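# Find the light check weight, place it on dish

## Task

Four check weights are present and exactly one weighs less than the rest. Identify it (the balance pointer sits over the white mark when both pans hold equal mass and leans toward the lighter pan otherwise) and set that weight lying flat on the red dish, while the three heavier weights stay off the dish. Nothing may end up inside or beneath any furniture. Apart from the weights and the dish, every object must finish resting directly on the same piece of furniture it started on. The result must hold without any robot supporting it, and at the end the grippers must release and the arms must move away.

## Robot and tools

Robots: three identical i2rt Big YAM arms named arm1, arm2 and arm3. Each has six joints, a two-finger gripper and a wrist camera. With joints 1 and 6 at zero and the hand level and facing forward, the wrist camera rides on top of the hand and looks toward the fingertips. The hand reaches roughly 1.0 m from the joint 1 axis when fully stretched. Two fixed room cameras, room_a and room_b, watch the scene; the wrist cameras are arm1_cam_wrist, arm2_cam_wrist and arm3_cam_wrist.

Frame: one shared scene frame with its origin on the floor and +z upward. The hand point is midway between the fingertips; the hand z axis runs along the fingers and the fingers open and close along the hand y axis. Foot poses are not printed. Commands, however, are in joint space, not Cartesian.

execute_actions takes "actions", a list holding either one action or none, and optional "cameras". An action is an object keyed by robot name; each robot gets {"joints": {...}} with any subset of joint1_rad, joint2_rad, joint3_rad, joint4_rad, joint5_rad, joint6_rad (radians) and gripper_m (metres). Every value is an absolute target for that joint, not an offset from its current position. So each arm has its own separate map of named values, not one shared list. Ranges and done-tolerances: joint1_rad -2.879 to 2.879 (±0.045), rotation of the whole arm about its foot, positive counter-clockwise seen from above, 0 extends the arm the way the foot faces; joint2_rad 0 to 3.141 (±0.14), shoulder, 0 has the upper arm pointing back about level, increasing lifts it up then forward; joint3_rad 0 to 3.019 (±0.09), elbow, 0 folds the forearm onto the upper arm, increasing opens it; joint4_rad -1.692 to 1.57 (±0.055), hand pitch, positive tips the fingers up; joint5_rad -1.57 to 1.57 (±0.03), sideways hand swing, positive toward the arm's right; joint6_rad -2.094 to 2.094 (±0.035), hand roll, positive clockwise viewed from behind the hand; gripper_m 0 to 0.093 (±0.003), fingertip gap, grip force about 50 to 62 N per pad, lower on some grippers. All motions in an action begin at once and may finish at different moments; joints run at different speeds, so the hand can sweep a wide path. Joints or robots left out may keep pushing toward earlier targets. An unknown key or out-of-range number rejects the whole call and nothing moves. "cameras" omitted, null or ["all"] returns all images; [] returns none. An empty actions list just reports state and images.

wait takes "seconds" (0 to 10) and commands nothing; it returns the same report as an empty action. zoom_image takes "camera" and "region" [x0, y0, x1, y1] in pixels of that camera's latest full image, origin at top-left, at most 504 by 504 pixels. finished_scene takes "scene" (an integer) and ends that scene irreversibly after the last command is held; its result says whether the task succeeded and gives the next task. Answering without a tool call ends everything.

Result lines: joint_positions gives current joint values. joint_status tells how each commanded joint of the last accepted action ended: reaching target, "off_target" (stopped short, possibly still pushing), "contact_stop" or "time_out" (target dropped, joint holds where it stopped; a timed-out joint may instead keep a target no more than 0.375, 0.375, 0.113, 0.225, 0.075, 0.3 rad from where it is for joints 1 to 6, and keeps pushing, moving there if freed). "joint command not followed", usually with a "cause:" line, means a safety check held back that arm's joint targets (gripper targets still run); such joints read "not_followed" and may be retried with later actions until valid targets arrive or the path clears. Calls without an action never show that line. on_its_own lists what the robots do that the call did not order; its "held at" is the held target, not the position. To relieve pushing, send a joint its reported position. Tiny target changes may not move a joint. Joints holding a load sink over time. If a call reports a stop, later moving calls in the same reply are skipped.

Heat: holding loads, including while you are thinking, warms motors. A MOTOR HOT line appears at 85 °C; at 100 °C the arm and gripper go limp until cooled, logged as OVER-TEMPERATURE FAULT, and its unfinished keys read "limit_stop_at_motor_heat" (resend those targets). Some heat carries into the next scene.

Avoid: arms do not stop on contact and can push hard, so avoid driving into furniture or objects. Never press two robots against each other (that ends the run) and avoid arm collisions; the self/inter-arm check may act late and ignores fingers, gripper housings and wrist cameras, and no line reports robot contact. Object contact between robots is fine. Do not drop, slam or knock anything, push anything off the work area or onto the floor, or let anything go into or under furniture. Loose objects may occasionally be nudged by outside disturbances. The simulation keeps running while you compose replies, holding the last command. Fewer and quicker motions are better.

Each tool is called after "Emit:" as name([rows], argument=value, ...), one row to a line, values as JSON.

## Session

Emit:
execute_actions(actions=[])

Scene clock: 0.00 s.
arm1.joint_positions: joint1_rad=+0.818 joint2_rad=+0.429 joint3_rad=+1.523 joint4_rad=-1.442 joint5_rad=+0.071 joint6_rad=+0.344 gripper_m=+0.095
arm1.joint_status: not commanded
arm1.hand: x=+0.9049 y=-0.2509 z=+1.3775 quat_wxyz=(-0.252, +0.583, -0.577, -0.514) (m; scene frame)
arm2.joint_positions: joint1_rad=+0.718 joint2_rad=+0.606 joint3_rad=+1.343 joint4_rad=-1.308 joint5_rad=-0.042 joint6_rad=-0.543 gripper_m=+0.094
arm2.joint_status: not commanded
arm2.hand: x=+0.0468 y=+0.1999 z=+1.4231 quat_wxyz=(-0.364, +0.823, -0.307, -0.310) (m; scene frame)
arm3.joint_positions: joint1_rad=+0.434 joint2_rad=+0.613 joint3_rad=+1.595 joint4_rad=-1.430 joint5_rad=+0.023 joint6_rad=+0.329 gripper_m=+0.095
arm3.joint_status: not commanded
arm3.hand: x=-1.0638 y=+0.5763 z=+1.3903 quat_wxyz=(-0.304, +0.511, -0.675, -0.438) (m; scene frame)
pictures: arm1_cam_wrist, arm2_cam_wrist, arm3_cam_wrist, room_a, room_b
Images, in order (width x height): arm1_cam_wrist 504x504, arm2_cam_wrist 504x504, arm3_cam_wrist 504x504, room_a 672x504, room_b 672x504.

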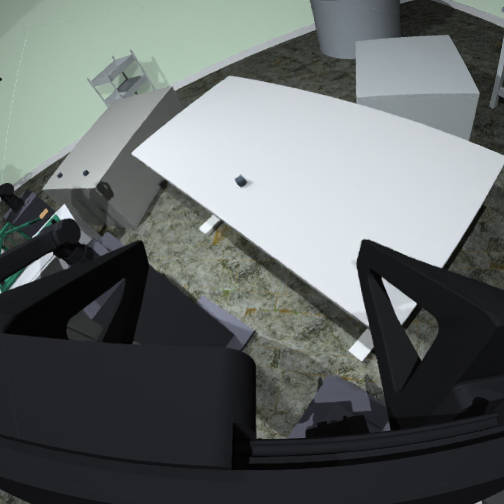

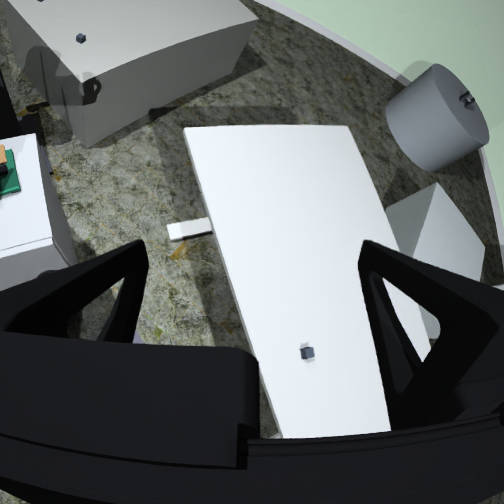

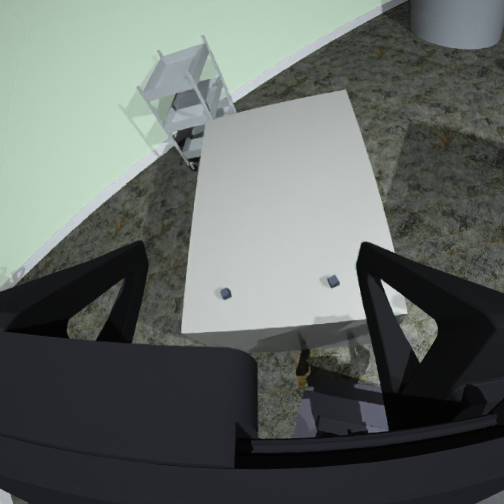

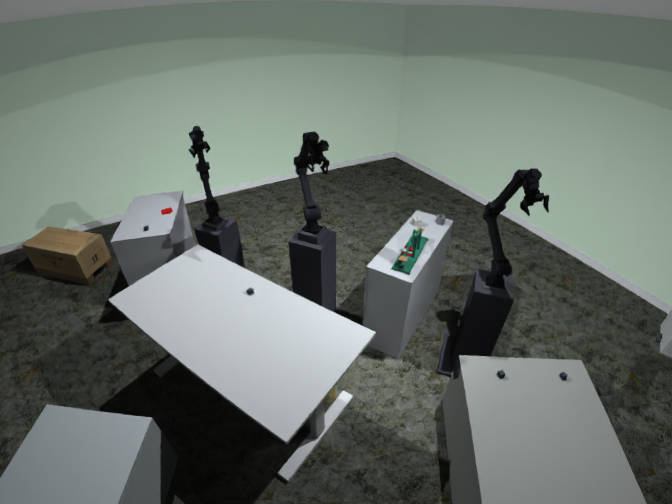

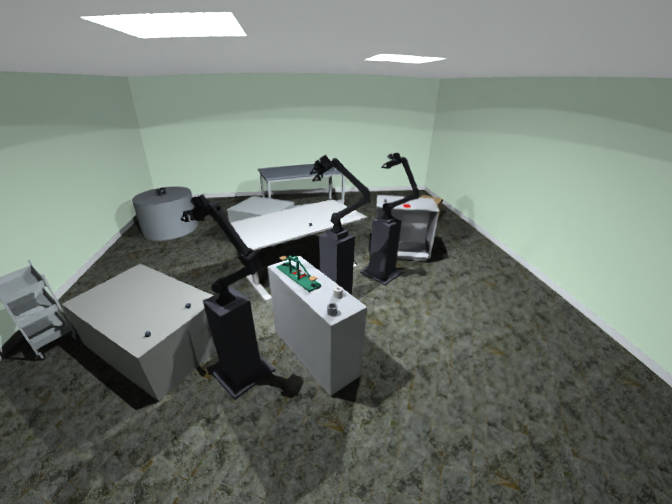

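Emit:
zoom_image(camera="arm3_cam_wrist", region=[200, 250, 360, 330])

Emit:
zoom_image(camera="arm2_cam_wrist", region=[270, 320, 350, 390])

Emit:
zoom_image(camera="room_a", region=[350, 195, 470, 295])

Emit:
zoom_image(camera="room_b", region=[255, 240, 375, 330])

Region (200, 250, 360, 330) of arm3_cam_wrist's 504x504 image, scaled by 3.150, with more detail than that image has.

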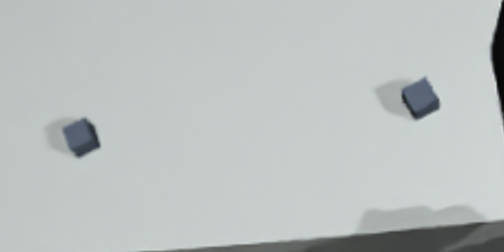

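Region (270, 320, 350, 390) of arm2_cam_wrist's 504x504 image, scaled by 6.300, with more detail than that image has; it fills the top 441 rows of this view, and the rest is white.

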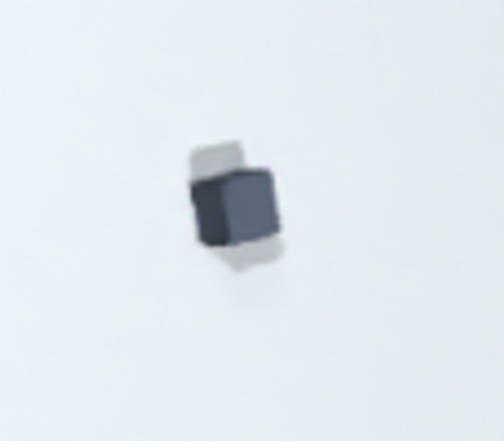

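Region (350, 195, 470, 295) of room_a's 672x504 image, scaled by 4.200, with more detail than that image has.

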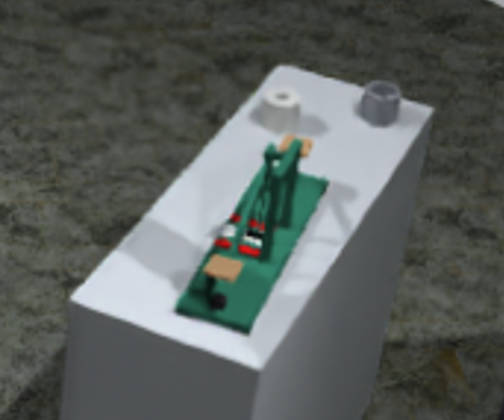

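Region (255, 240, 375, 330) of room_b's 672x504 image, scaled by 4.200, with more detail than that image has; it fills the top 378 rows of this view, and the rest is white.

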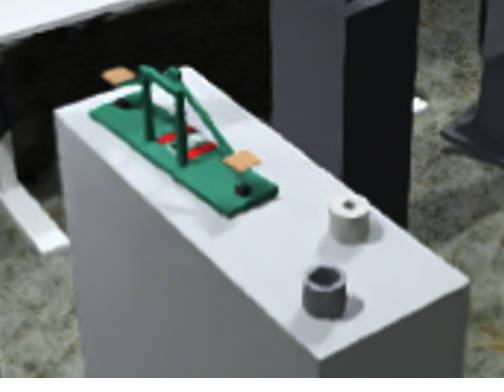

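Emit:
execute_actions([
  {"arm1": {"joints": {"joint1_rad": -0.6, "joint2_rad": 1.1, "joint3_rad": 1.0, "joint4_rad": -0.95, "joint5_rad": 0.0, "joint6_rad": 0.0}}, "arm2": {"joints": {"joint1_rad": -0.193, "joint2_rad": 2.24, "joint3_rad": 1.64, "joint4_rad": -0.746, "joint5_rad": 0.0, "joint6_rad": 0.14}}, "arm3": {"joints": {"joint1_rad": 0.292, "joint2_rad": 2.07, "joint3_rad": 1.204, "joint4_rad": -0.472, "joint5_rad": 0.0, "joint6_rad": -0.43}}},
], cameras=["arm1_cam_wrist", "arm2_cam_wrist", "arm3_cam_wrist"])

Scene clock: 14.57 s.
arm1.joint_positions: joint1_rad=-0.597 joint2_rad=+1.104 joint3_rad=+0.969 joint4_rad=-0.968 joint5_rad=+0.000 joint6_rad=+0.008 gripper_m=+0.095
arm1.joint_status: all done
arm1.hand: x=+1.2755 y=-0.1465 z=+0.9985 quat_wxyz=(-0.219, +0.267, -0.936, -0.063) (m; scene frame)
arm2.joint_positions: joint1_rad=-0.202 joint2_rad=+2.251 joint3_rad=+1.627 joint4_rad=-0.756 joint5_rad=+0.000 joint6_rad=+0.130 gripper_m=+0.094
arm2.joint_status: all done
arm2.hand: x=+0.5122 y=+0.5129 z=+0.8117 quat_wxyz=(-0.079, +0.395, -0.914, -0.048) (m; scene frame)
arm3.joint_positions: joint1_rad=+0.296 joint2_rad=+2.074 joint3_rad=+1.197 joint4_rad=-0.487 joint5_rad=+0.003 joint6_rad=-0.417 gripper_m=+0.095
arm3.joint_status: all done
arm3.hand: x=-1.0146 y=+0.9491 z=+0.6707 quat_wxyz=(-0.090, +0.814, -0.572, -0.052) (m; scene frame)
pictures: arm1_cam_wrist, arm2_cam_wrist, arm3_cam_wrist
Images, in order (width x height): arm1_cam_wrist 504x504, arm2_cam_wrist 504x504, arm3_cam_wrist 504x504.

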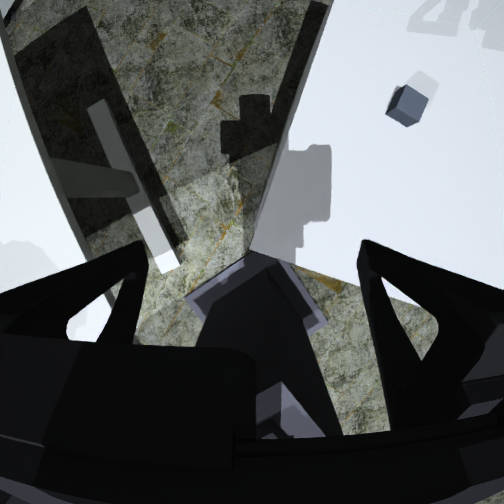

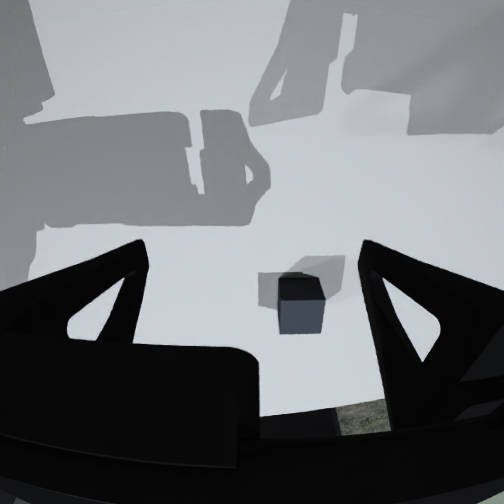

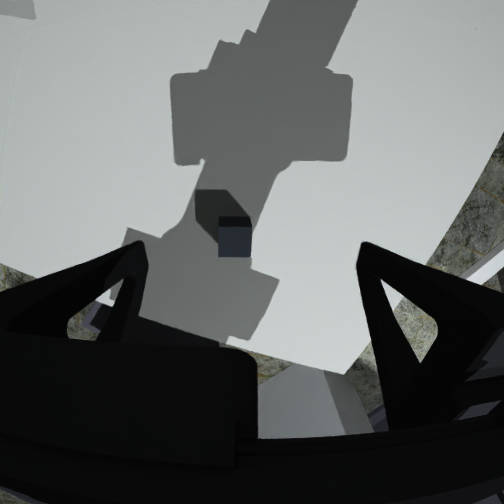

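Emit:
zoom_image(camera="arm2_cam_wrist", region=[250, 250, 350, 350])

Emit:
zoom_image(camera="arm3_cam_wrist", region=[190, 185, 280, 275])

Emit:
zoom_image(camera="arm1_cam_wrist", region=[360, 60, 460, 150])

Region (250, 250, 350, 350) of arm2_cam_wrist's 504x504 image, scaled by 5.040, with more detail than that image has.

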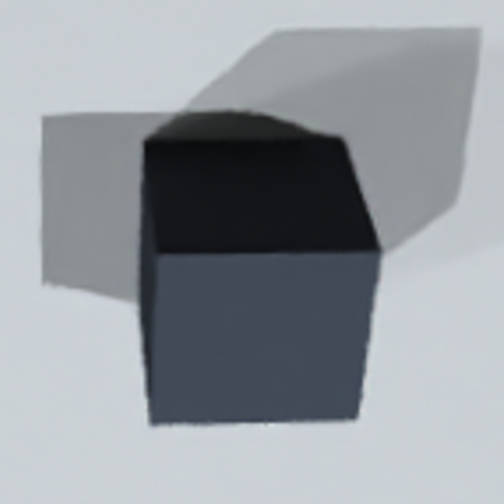

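Region (190, 185, 280, 275) of arm3_cam_wrist's 504x504 image, scaled by 5.600, with more detail than that image has.

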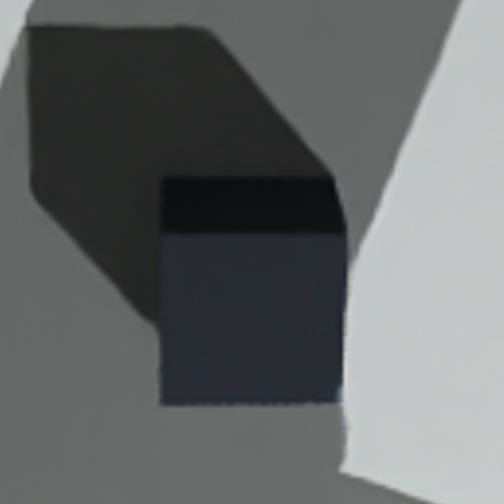

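Region (360, 60, 460, 150) of arm1_cam_wrist's 504x504 image, scaled by 5.040, with more detail than that image has; it fills the top 454 rows of this view, and the rest is white.

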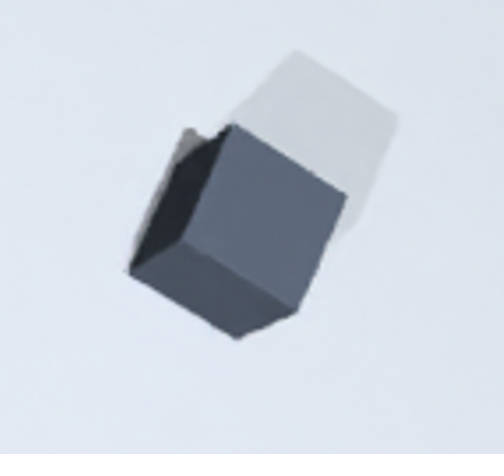

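Emit:
execute_actions([
  {"arm1": {"joints": {"joint1_rad": -1.1}}, "arm2": {"joints": {"joint1_rad": -0.245, "joint2_rad": 2.28, "joint3_rad": 1.515, "joint4_rad": -0.79, "joint6_rad": 0.06}}, "arm3": {"joints": {"joint1_rad": 0.252, "joint2_rad": 2.40, "joint3_rad": 1.28, "joint4_rad": -0.41}}},
], cameras=["arm1_cam_wrist", "arm2_cam_wrist", "arm3_cam_wrist"])

Scene clock: 23.33 s.
arm1.joint_positions: joint1_rad=-1.097 joint2_rad=+1.104 joint3_rad=+0.969 joint4_rad=-0.968 joint5_rad=+0.000 joint6_rad=+0.007 gripper_m=+0.095
arm1.joint_status: all done
arm1.hand: x=+1.3367 y=-0.3354 z=+0.9993 quat_wxyz=(-0.229, +0.029, -0.973, -0.005) (m; scene frame)
arm2.joint_positions: joint1_rad=-0.243 joint2_rad=+2.293 joint3_rad=+1.514 joint4_rad=-0.779 joint5_rad=+0.000 joint6_rad=+0.070 gripper_m=+0.094
arm2.joint_status: all done
arm2.hand: x=+0.4898 y=+0.4400 z=+0.7502 quat_wxyz=(-0.003, +0.405, -0.914, -0.002) (m; scene frame)
arm3.joint_positions: joint1_rad=+0.249 joint2_rad=+2.412 joint3_rad=+1.267 joint4_rad=-0.413 joint5_rad=+0.001 joint6_rad=-0.417 gripper_m=+0.095
arm3.joint_status: all done
arm3.hand: x=-0.9939 y=+0.8991 z=+0.5144 quat_wxyz=(-0.007, +0.805, -0.594, -0.003) (m; scene frame)
pictures: arm1_cam_wrist, arm2_cam_wrist, arm3_cam_wrist
Images, in order (width x height): arm1_cam_wrist 504x504, arm2_cam_wrist 504x504, arm3_cam_wrist 504x504.

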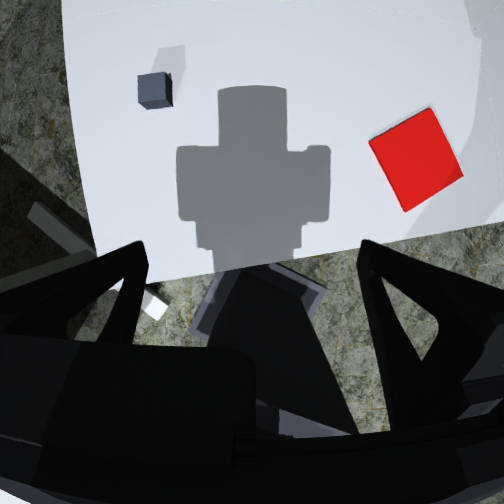

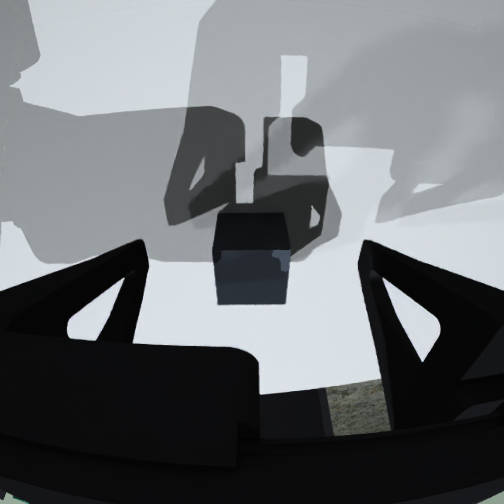

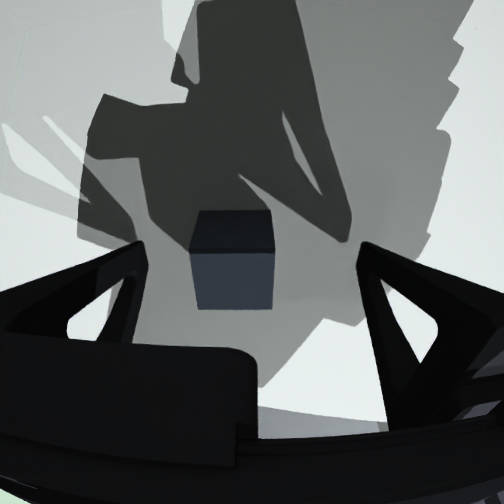

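Emit:
execute_actions([
  {"arm2": {"joints": {"joint2_rad": 2.298, "gripper_m": 0.02}}, "arm3": {"joints": {"gripper_m": 0.02}}},
], cameras=["arm2_cam_wrist", "arm3_cam_wrist"])

Scene clock: 26.03 s.
arm1.joint_positions: joint1_rad=-1.097 joint2_rad=+1.104 joint3_rad=+0.969 joint4_rad=-0.968 joint5_rad=+0.000 joint6_rad=+0.007 gripper_m=+0.095
arm1.joint_status: not commanded
arm1.hand: x=+1.3367 y=-0.3354 z=+0.9993 quat_wxyz=(-0.229, +0.029, -0.973, -0.005) (m; scene frame)
arm2.joint_positions: joint1_rad=-0.243 joint2_rad=+2.293 joint3_rad=+1.514 joint4_rad=-0.779 joint5_rad=+0.000 joint6_rad=+0.070 gripper_m=+0.029
arm2.joint_status: gripper_m off_target (ended at +0.029, target +0.020); the others done
arm2.hand: x=+0.4897 y=+0.4400 z=+0.7500 quat_wxyz=(-0.003, +0.405, -0.914, -0.002) (m; scene frame)
arm3.joint_positions: joint1_rad=+0.249 joint2_rad=+2.412 joint3_rad=+1.267 joint4_rad=-0.413 joint5_rad=-0.001 joint6_rad=-0.418 gripper_m=+0.030
arm3.joint_status: gripper_m off_target (ended at +0.030, target +0.020)
arm3.hand: x=-0.9944 y=+0.8992 z=+0.5144 quat_wxyz=(-0.006, +0.805, -0.593, -0.003) (m; scene frame)
pictures: arm2_cam_wrist, arm3_cam_wrist
Images, in order (width x height): arm2_cam_wrist 504x504, arm3_cam_wrist 504x504.

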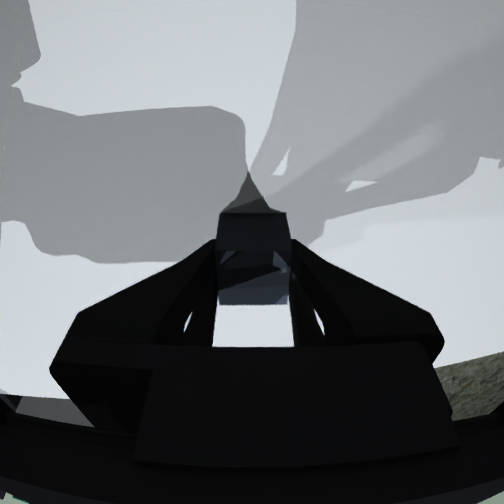

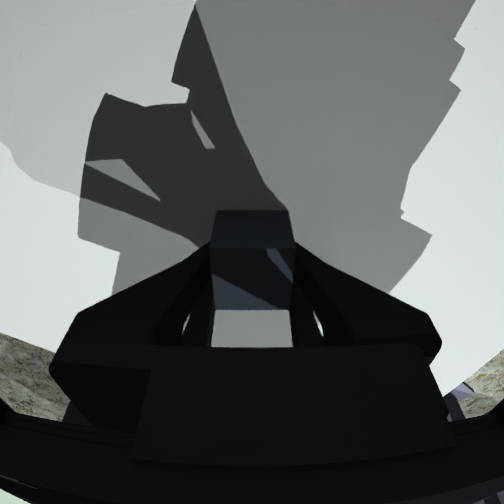

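Emit:
execute_actions([
  {"arm1": {"joints": {"joint1_rad": -0.9, "joint2_rad": 1.3, "joint3_rad": 1.48, "joint4_rad": -1.12}}, "arm2": {"joints": {"joint1_rad": 0.7, "joint2_rad": 2.0, "joint3_rad": 1.84, "joint4_rad": -1.196, "joint6_rad": 0.9}}, "arm3": {"joints": {"joint1_rad": -1.0, "joint2_rad": 1.85, "joint3_rad": 2.05, "joint4_rad": -1.46, "joint6_rad": 0.4}}},
], cameras=["arm2_cam_wrist", "arm3_cam_wrist", "room_a"])

Scene clock: 32.67 s.
arm1.joint_positions: joint1_rad=-0.894 joint2_rad=+1.290 joint3_rad=+1.446 joint4_rad=-1.103 joint5_rad=+0.000 joint6_rad=+0.007 gripper_m=+0.095
arm1.joint_status: all done
arm1.hand: x=+1.4220 y=-0.2273 z=+1.1427 quat_wxyz=(-0.301, +0.125, -0.945, -0.039) (m; scene frame)
arm2.joint_positions: joint1_rad=+0.698 joint2_rad=+2.029 joint3_rad=+1.833 joint4_rad=-1.184 joint5_rad=-0.001 joint6_rad=+0.889 gripper_m=+0.029
arm2.joint_status: all done
arm2.hand: x=-0.0602 y=+0.6180 z=+1.0204 quat_wxyz=(-0.016, +0.457, -0.884, -0.092) (m; scene frame)
arm3.joint_positions: joint1_rad=-1.005 joint2_rad=+1.871 joint3_rad=+2.032 joint4_rad=-1.451 joint5_rad=+0.003 joint6_rad=+0.387 gripper_m=+0.030
arm3.joint_status: all done
arm3.hand: x=-0.4240 y=+0.5182 z=+1.0729 quat_wxyz=(-0.135, -0.093, -0.986, -0.039) (m; scene frame)
pictures: arm2_cam_wrist, arm3_cam_wrist, room_a
Images, in order (width x height): arm2_cam_wrist 504x504, arm3_cam_wrist 504x504, room_a 672x504.

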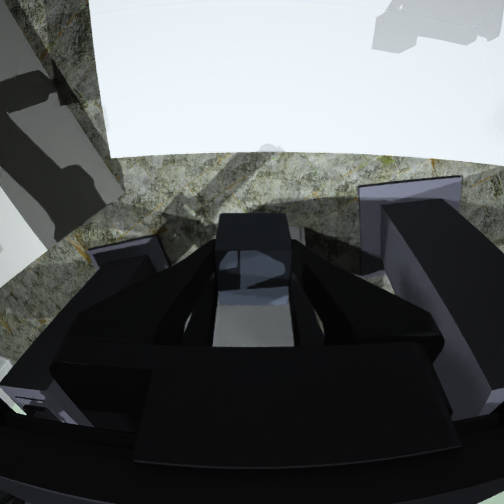

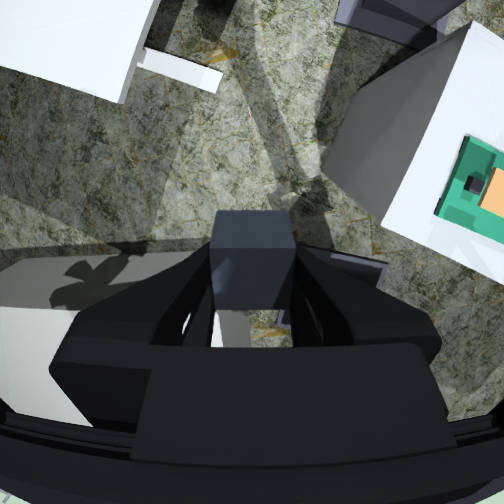

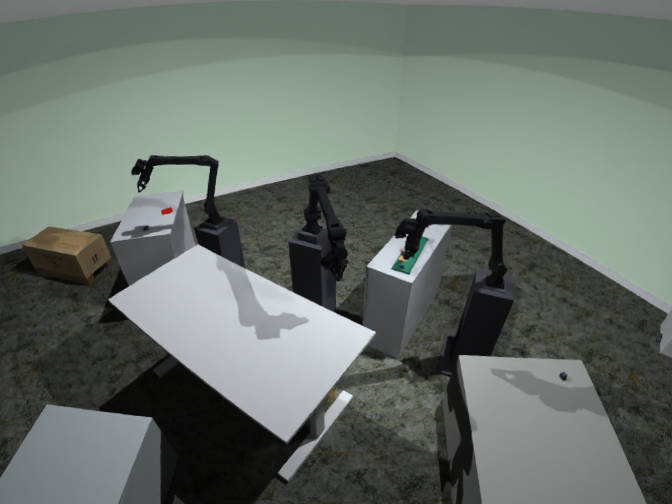

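Emit:
zoom_image(camera="arm3_cam_wrist", region=[404, 120, 504, 260])

Region (404, 120, 504, 260) of arm3_cam_wrist's 504x504 image, scaled by 3.600, with more detail than that image has; it fills the left 360 columns of this view, and the rest is white.

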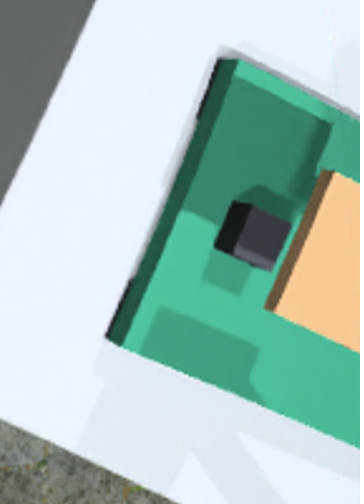

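Emit:
execute_actions([
  {"arm1": {"joints": {"joint2_rad": 1.72}}, "arm2": {"joints": {"joint1_rad": 1.539, "joint2_rad": 2.09, "joint3_rad": 1.79, "joint4_rad": -1.155, "joint6_rad": 1.64}}, "arm3": {"joints": {"joint1_rad": -2.111, "joint2_rad": 1.79, "joint3_rad": 1.86, "joint4_rad": -1.356, "joint6_rad": 1.185}}},
])

Scene clock: 38.33 s.
arm1.joint_positions: joint1_rad=-0.894 joint2_rad=+1.724 joint3_rad=+1.455 joint4_rad=-1.106 joint5_rad=+0.000 joint6_rad=+0.007 gripper_m=+0.095
arm1.joint_status: all done
arm1.hand: x=+1.4783 y=-0.2129 z=+0.9210 quat_wxyz=(-0.094, +0.130, -0.987, -0.011) (m; scene frame)
arm2.joint_positions: joint1_rad=+1.532 joint2_rad=+2.128 joint3_rad=+1.789 joint4_rad=-1.160 joint5_rad=+0.000 joint6_rad=+1.629 gripper_m=+0.029
arm2.joint_status: all done
arm2.hand: x=-0.4677 y=+0.2657 z=+0.9435 quat_wxyz=(+0.023, +0.500, -0.865, -0.030) (m; scene frame)
arm3.joint_positions: joint1_rad=-2.116 joint2_rad=+1.811 joint3_rad=+1.849 joint4_rad=-1.362 joint5_rad=+0.003 joint6_rad=+1.172 gripper_m=+0.030
arm3.joint_status: all done
arm3.hand: x=-0.6765 y=-0.0987 z=+1.0336 quat_wxyz=(-0.122, -0.857, -0.501, -0.015) (m; scene frame)
pictures: arm1_cam_wrist, arm2_cam_wrist, arm3_cam_wrist, room_a, room_b
Images, in order (width x height): arm1_cam_wrist 504x504, arm2_cam_wrist 504x504, arm3_cam_wrist 504x504, room_a 672x504, room_b 672x504.

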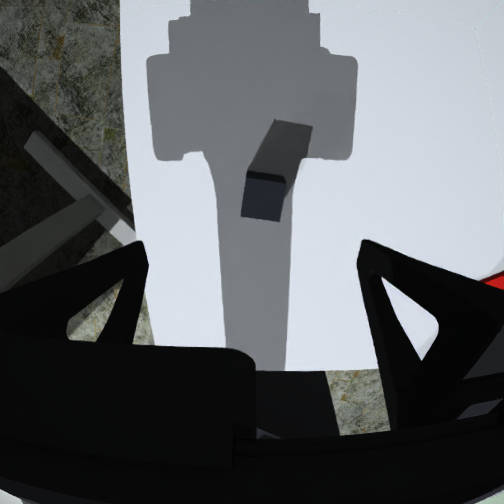

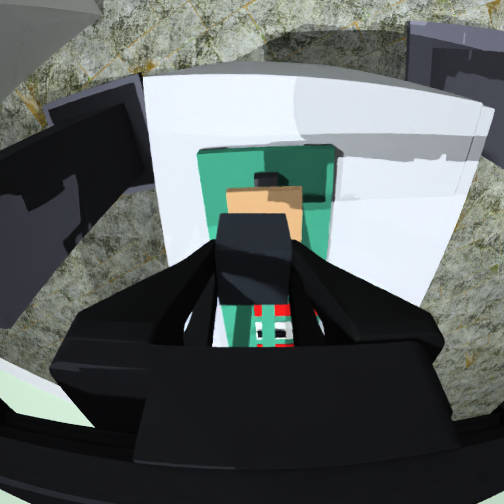

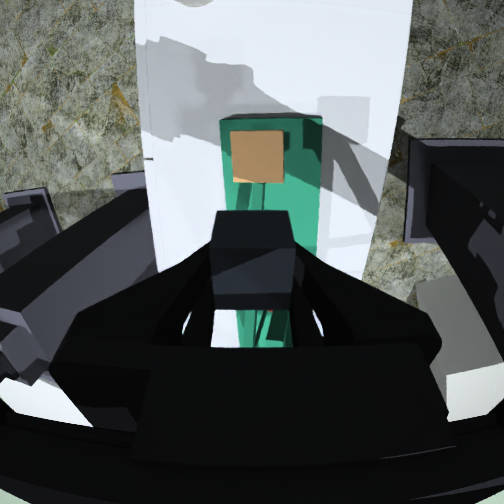

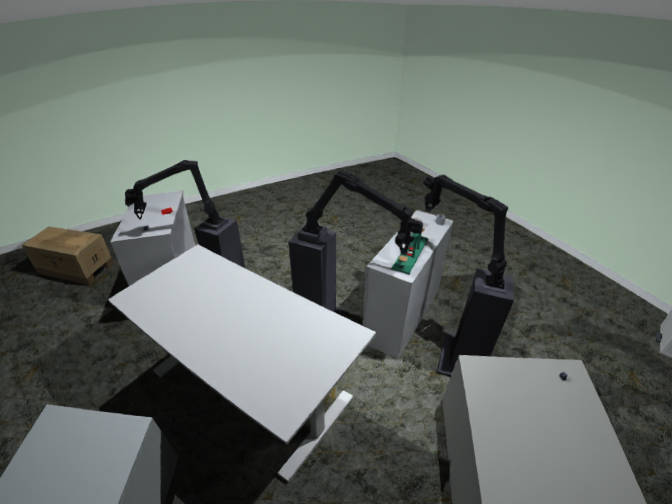

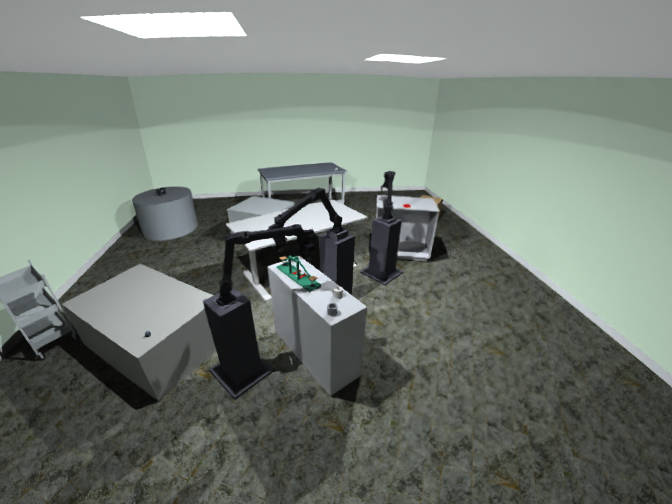

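Emit:
zoom_image(camera="arm2_cam_wrist", region=[190, 130, 350, 260])

Emit:
zoom_image(camera="arm3_cam_wrist", region=[200, 100, 340, 220])

Region (190, 130, 350, 260) of arm2_cam_wrist's 504x504 image, scaled by 3.150, with more detail than that image has; it fills the top 410 rows of this view, and the rest is white.

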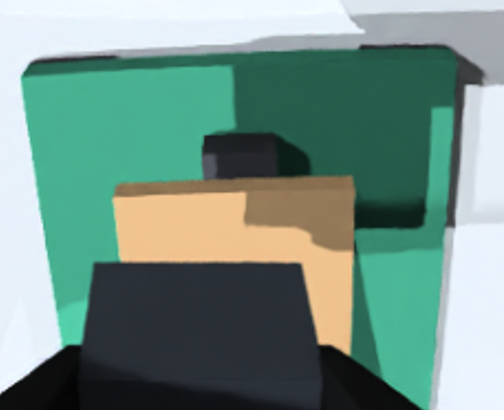

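Region (200, 100, 340, 220) of arm3_cam_wrist's 504x504 image, scaled by 3.600, with more detail than that image has; it fills the top 432 rows of this view, and the rest is white.

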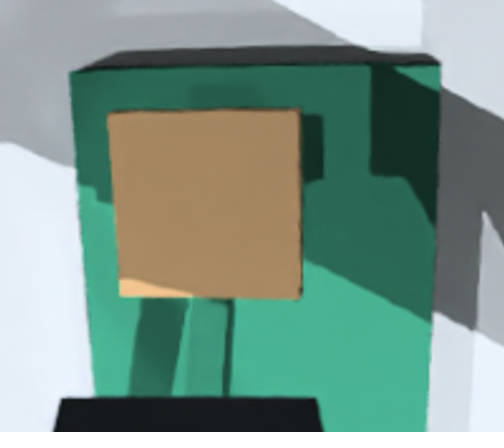

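Emit:
execute_actions([
  {"arm2": {"joints": {"joint1_rad": 1.578, "joint2_rad": 2.165, "joint3_rad": 1.825, "joint6_rad": 1.58}}, "arm3": {"joints": {"joint1_rad": -2.085, "joint2_rad": 2.06, "joint3_rad": 1.935, "joint6_rad": 1.12}}},
], cameras=["arm1_cam_wrist", "arm2_cam_wrist", "arm3_cam_wrist"])

Scene clock: 59.80 s.
arm1.joint_positions: joint1_rad=-0.894 joint2_rad=+1.724 joint3_rad=+1.455 joint4_rad=-1.106 joint5_rad=+0.000 joint6_rad=+0.007 gripper_m=+0.095
arm1.joint_status: not commanded
arm1.hand: x=+1.4783 y=-0.2129 z=+0.9210 quat_wxyz=(-0.094, +0.130, -0.987, -0.011) (m; scene frame)
arm2.joint_positions: joint1_rad=+1.577 joint2_rad=+2.186 joint3_rad=+1.789 joint4_rad=-1.160 joint5_rad=+0.000 joint6_rad=+1.591 gripper_m=+0.029
arm2.joint_status: all done
arm2.hand: x=-0.4751 y=+0.2358 z=+0.9067 quat_wxyz=(+0.007, +0.537, -0.844, -0.005) (m; scene frame)
arm3.joint_positions: joint1_rad=-2.086 joint2_rad=+2.086 joint3_rad=+1.907 joint4_rad=-1.362 joint5_rad=+0.002 joint6_rad=+1.133 gripper_m=+0.030
arm3.joint_status: all done
arm3.hand: x=-0.6423 y=-0.1110 z=+0.8881 quat_wxyz=(-0.015, -0.845, -0.534, -0.002) (m; scene frame)
pictures: arm1_cam_wrist, arm2_cam_wrist, arm3_cam_wrist
Images, in order (width x height): arm1_cam_wrist 504x504, arm2_cam_wrist 504x504, arm3_cam_wrist 504x504.

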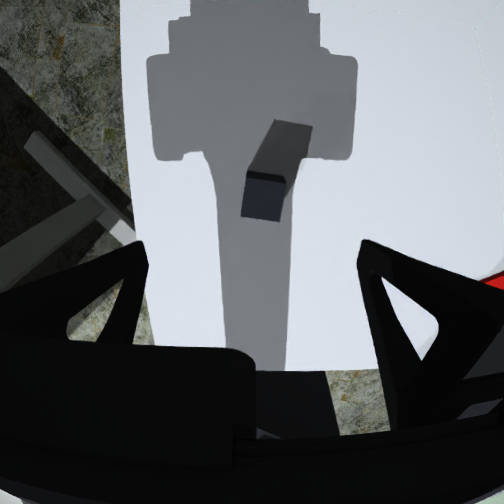

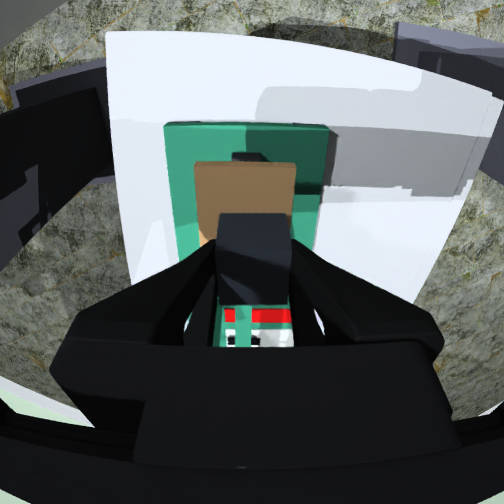

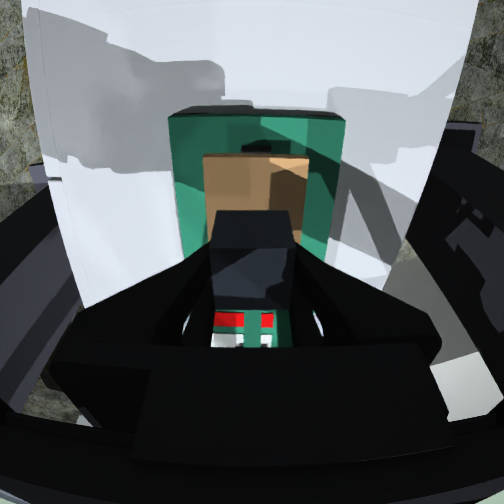

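Emit:
zoom_image(camera="arm2_cam_wrist", region=[170, 140, 330, 260])

Emit:
zoom_image(camera="arm3_cam_wrist", region=[175, 135, 335, 255])

Region (170, 140, 330, 260) of arm2_cam_wrist's 504x504 image, scaled by 3.150, with more detail than that image has; it fills the top 378 rows of this view, and the rest is white.

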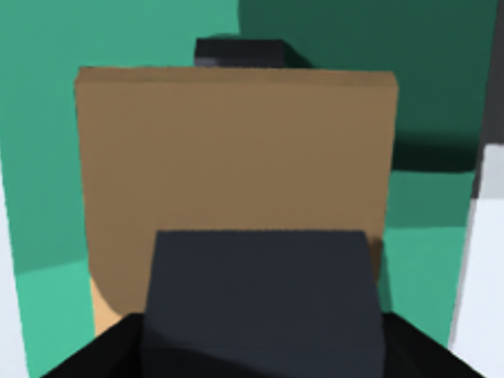

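Region (175, 135, 335, 255) of arm3_cam_wrist's 504x504 image, scaled by 3.150, with more detail than that image has; it fills the top 378 rows of this view, and the rest is white.

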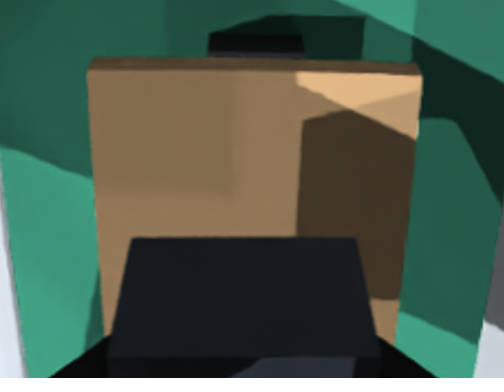

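Emit:
execute_actions([
  {"arm2": {"joints": {"joint2_rad": 2.197, "joint4_rad": -1.122}}, "arm3": {"joints": {"joint2_rad": 2.099}}},
], cameras=["arm2_cam_wrist", "arm3_cam_wrist"])

Scene clock: 63.30 s.
arm1.joint_positions: joint1_rad=-0.894 joint2_rad=+1.724 joint3_rad=+1.455 joint4_rad=-1.106 joint5_rad=+0.000 joint6_rad=+0.007 gripper_m=+0.095
arm1.joint_status: not commanded
arm1.hand: x=+1.4783 y=-0.2129 z=+0.9210 quat_wxyz=(-0.094, +0.130, -0.987, -0.011) (m; scene frame)
arm2.joint_positions: joint1_rad=+1.577 joint2_rad=+2.206 joint3_rad=+1.789 joint4_rad=-1.139 joint5_rad=+0.000 joint6_rad=+1.590 gripper_m=+0.029
arm2.joint_status: all done
arm2.hand: x=-0.4774 y=+0.2368 z=+0.8938 quat_wxyz=(+0.007, +0.537, -0.844, -0.005) (m; scene frame)
arm3.joint_positions: joint1_rad=-2.086 joint2_rad=+2.087 joint3_rad=+1.907 joint4_rad=-1.362 joint5_rad=+0.002 joint6_rad=+1.133 gripper_m=+0.030
arm3.joint_status: all done
arm3.hand: x=-0.6423 y=-0.1110 z=+0.8871 quat_wxyz=(-0.014, -0.845, -0.534, -0.002) (m; scene frame)
pictures: arm2_cam_wrist, arm3_cam_wrist
Images, in order (width x height): arm2_cam_wrist 504x504, arm3_cam_wrist 504x504.

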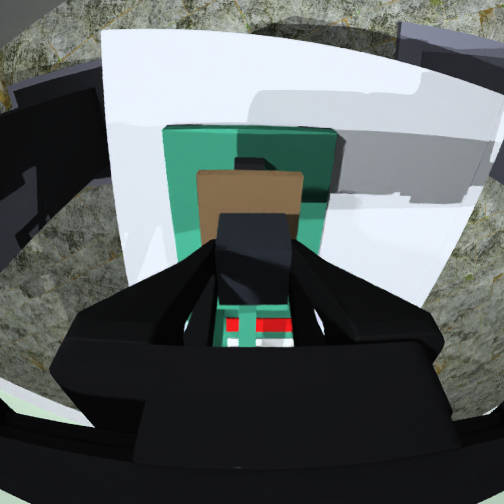

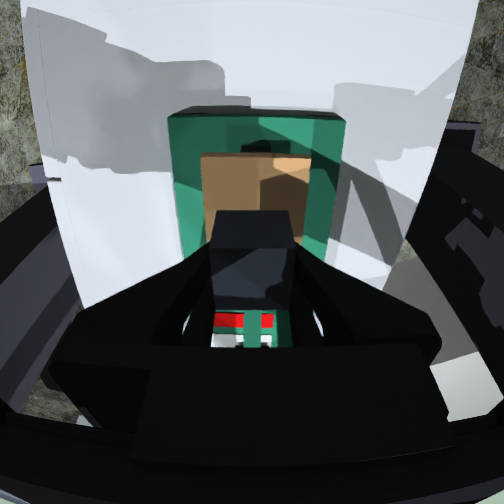

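Emit:
execute_actions(actions=[], cameras=["arm2_cam_wrist", "arm3_cam_wrist", "room_b"])

Scene clock: 63.97 s.
arm1.joint_positions: joint1_rad=-0.894 joint2_rad=+1.724 joint3_rad=+1.455 joint4_rad=-1.106 joint5_rad=+0.000 joint6_rad=+0.007 gripper_m=+0.095
arm1.joint_status: not commanded
arm1.hand: x=+1.4783 y=-0.2129 z=+0.9210 quat_wxyz=(-0.094, +0.130, -0.987, -0.011) (m; scene frame)
arm2.joint_positions: joint1_rad=+1.577 joint2_rad=+2.206 joint3_rad=+1.789 joint4_rad=-1.139 joint5_rad=+0.000 joint6_rad=+1.590 gripper_m=+0.029
arm2.joint_status: all done
arm2.hand: x=-0.4774 y=+0.2368 z=+0.8938 quat_wxyz=(+0.007, +0.537, -0.844, -0.005) (m; scene frame)
arm3.joint_positions: joint1_rad=-2.086 joint2_rad=+2.087 joint3_rad=+1.907 joint4_rad=-1.362 joint5_rad=+0.002 joint6_rad=+1.133 gripper_m=+0.030
arm3.joint_status: all done
arm3.hand: x=-0.6423 y=-0.1110 z=+0.8871 quat_wxyz=(-0.014, -0.845, -0.534, -0.002) (m; scene frame)
pictures: arm2_cam_wrist, arm3_cam_wrist, room_b
Images, in order (width x height): arm2_cam_wrist 504x504, arm3_cam_wrist 504x504, room_b 672x504.

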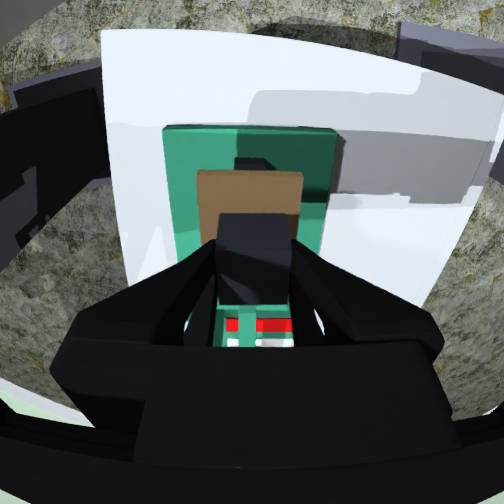

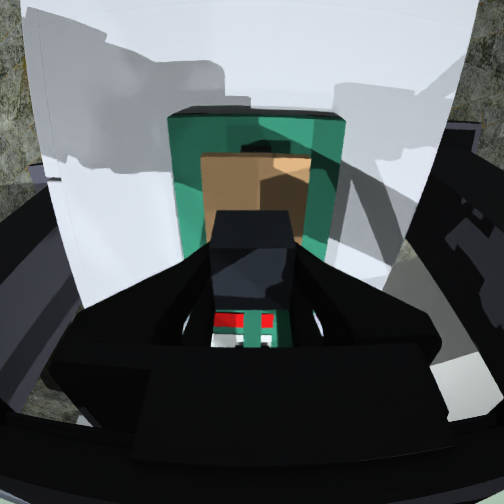

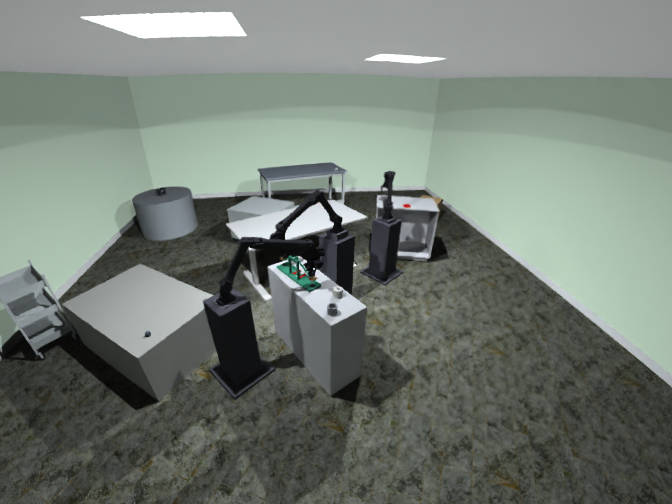

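Emit:
zoom_image(camera="arm3_cam_wrist", region=[175, 135, 335, 255])

Emit:
zoom_image(camera="arm2_cam_wrist", region=[170, 140, 330, 260])

Emit:
zoom_image(camera="room_b", region=[265, 235, 345, 300])

Region (175, 135, 335, 255) of arm3_cam_wrist's 504x504 image, scaled by 3.150, with more detail than that image has; it fills the top 378 rows of this view, and the rest is white.

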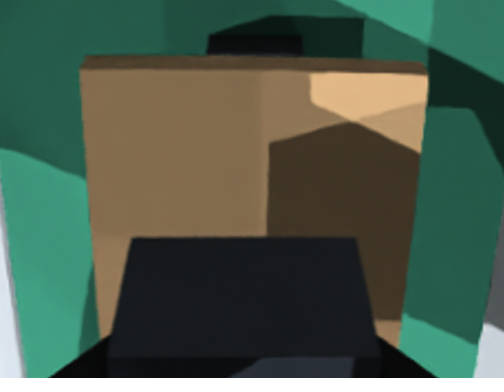

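Region (170, 140, 330, 260) of arm2_cam_wrist's 504x504 image, scaled by 3.150, with more detail than that image has; it fills the top 378 rows of this view, and the rest is white.

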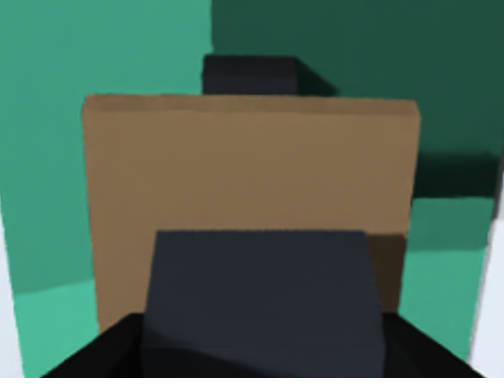

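Region (265, 235, 345, 300) of room_b's 672x504 image, scaled by 6.300, with more detail than that image has; it fills the top 410 rows of this view, and the rest is white.

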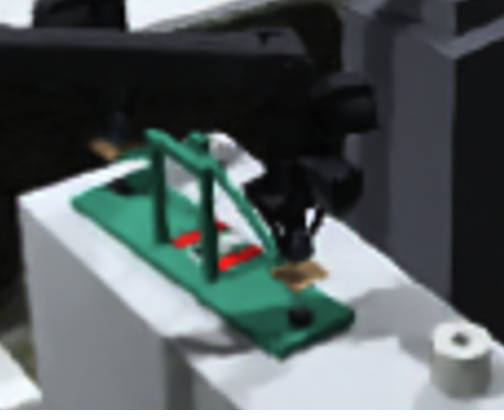

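Emit:
execute_actions([
  {"arm2": {"joints": {"joint2_rad": 2.214}}, "arm3": {"joints": {"joint1_rad": -2.096, "joint2_rad": 2.112}}},
], cameras=["arm2_cam_wrist", "arm3_cam_wrist"])

Scene clock: 67.13 s.
arm1.joint_positions: joint1_rad=-0.894 joint2_rad=+1.724 joint3_rad=+1.455 joint4_rad=-1.106 joint5_rad=+0.000 joint6_rad=+0.007 gripper_m=+0.095
arm1.joint_status: not commanded
arm1.hand: x=+1.4783 y=-0.2129 z=+0.9210 quat_wxyz=(-0.094, +0.130, -0.987, -0.011) (m; scene frame)
arm2.joint_positions: joint1_rad=+1.577 joint2_rad=+2.222 joint3_rad=+1.789 joint4_rad=-1.139 joint5_rad=+0.000 joint6_rad=+1.590 gripper_m=+0.029
arm2.joint_status: all done
arm2.hand: x=-0.4755 y=+0.2359 z=+0.8842 quat_wxyz=(+0.003, +0.537, -0.844, +0.001) (m; scene frame)
arm3.joint_positions: joint1_rad=-2.087 joint2_rad=+2.105 joint3_rad=+1.907 joint4_rad=-1.362 joint5_rad=+0.002 joint6_rad=+1.133 gripper_m=+0.030
arm3.joint_status: all done
arm3.hand: x=-0.6429 y=-0.1110 z=+0.8761 quat_wxyz=(-0.006, -0.846, -0.534, +0.000) (m; scene frame)
pictures: arm2_cam_wrist, arm3_cam_wrist
Images, in order (width x height): arm2_cam_wrist 504x504, arm3_cam_wrist 504x504.

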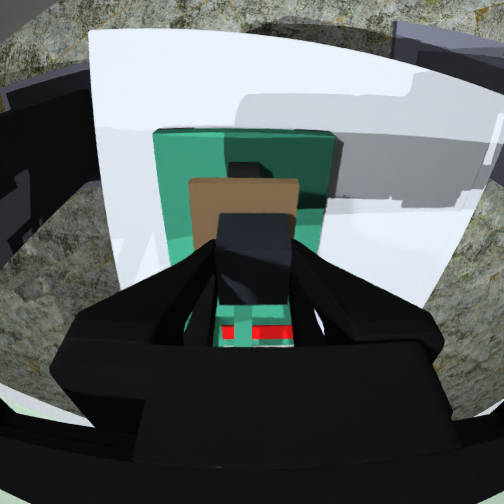

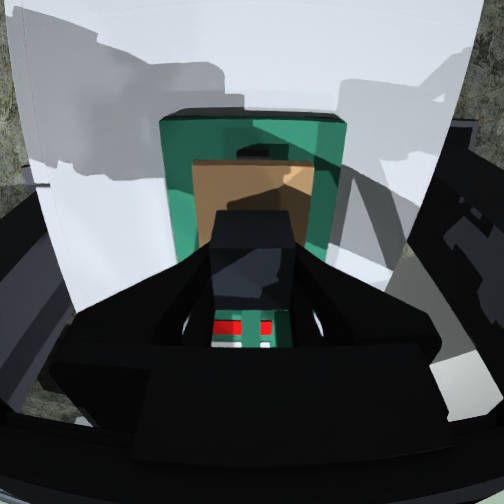

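Emit:
zoom_image(camera="arm3_cam_wrist", region=[175, 135, 335, 255])

Emit:
zoom_image(camera="arm2_cam_wrist", region=[170, 140, 330, 260])

Region (175, 135, 335, 255) of arm3_cam_wrist's 504x504 image, scaled by 3.150, with more detail than that image has; it fills the top 378 rows of this view, and the rest is white.

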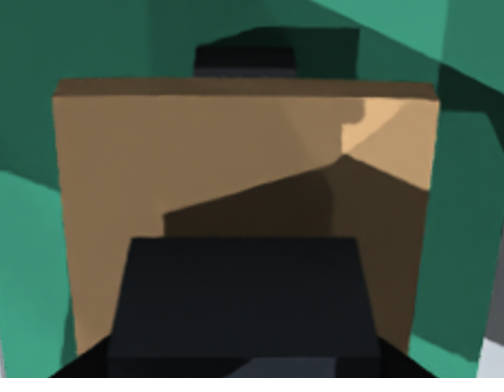

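Region (170, 140, 330, 260) of arm2_cam_wrist's 504x504 image, scaled by 3.150, with more detail than that image has; it fills the top 378 rows of this view, and the rest is white.

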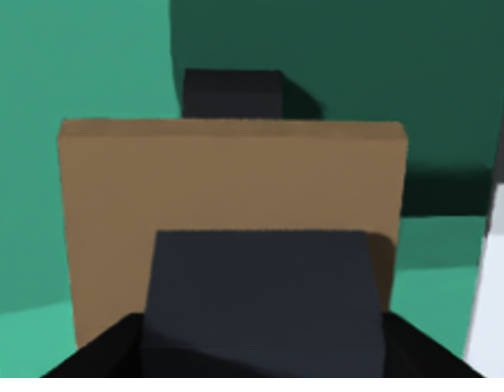

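Emit:
execute_actions([
  {"arm3": {"joints": {"joint1_rad": -2.105, "joint2_rad": 2.116}}},
], cameras=["arm3_cam_wrist"])

Scene clock: 69.23 s.
arm1.joint_positions: joint1_rad=-0.894 joint2_rad=+1.724 joint3_rad=+1.455 joint4_rad=-1.106 joint5_rad=+0.000 joint6_rad=+0.007 gripper_m=+0.095
arm1.joint_status: not commanded
arm1.hand: x=+1.4783 y=-0.2129 z=+0.9210 quat_wxyz=(-0.094, +0.130, -0.987, -0.011) (m; scene frame)
arm2.joint_positions: joint1_rad=+1.577 joint2_rad=+2.222 joint3_rad=+1.789 joint4_rad=-1.139 joint5_rad=+0.000 joint6_rad=+1.590 gripper_m=+0.029
arm2.joint_status: not commanded
arm2.hand: x=-0.4755 y=+0.2359 z=+0.8842 quat_wxyz=(+0.003, +0.537, -0.844, +0.001) (m; scene frame)
arm3.joint_positions: joint1_rad=-2.100 joint2_rad=+2.105 joint3_rad=+1.907 joint4_rad=-1.362 joint5_rad=+0.002 joint6_rad=+1.133 gripper_m=+0.030
arm3.joint_status: all done
arm3.hand: x=-0.6493 y=-0.1162 z=+0.8761 quat_wxyz=(-0.006, -0.849, -0.528, +0.000) (m; scene frame)
pictures: arm3_cam_wrist
Images, in order (width x height): arm3_cam_wrist 504x504.

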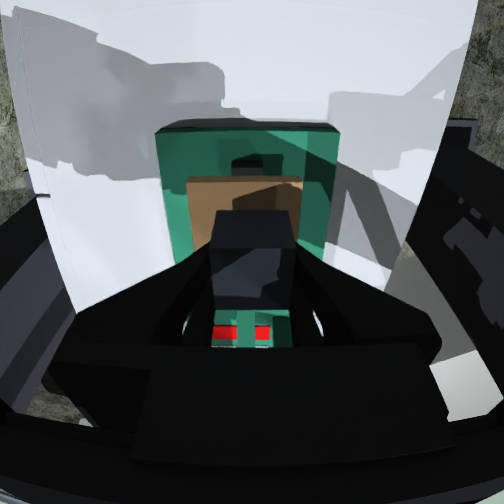

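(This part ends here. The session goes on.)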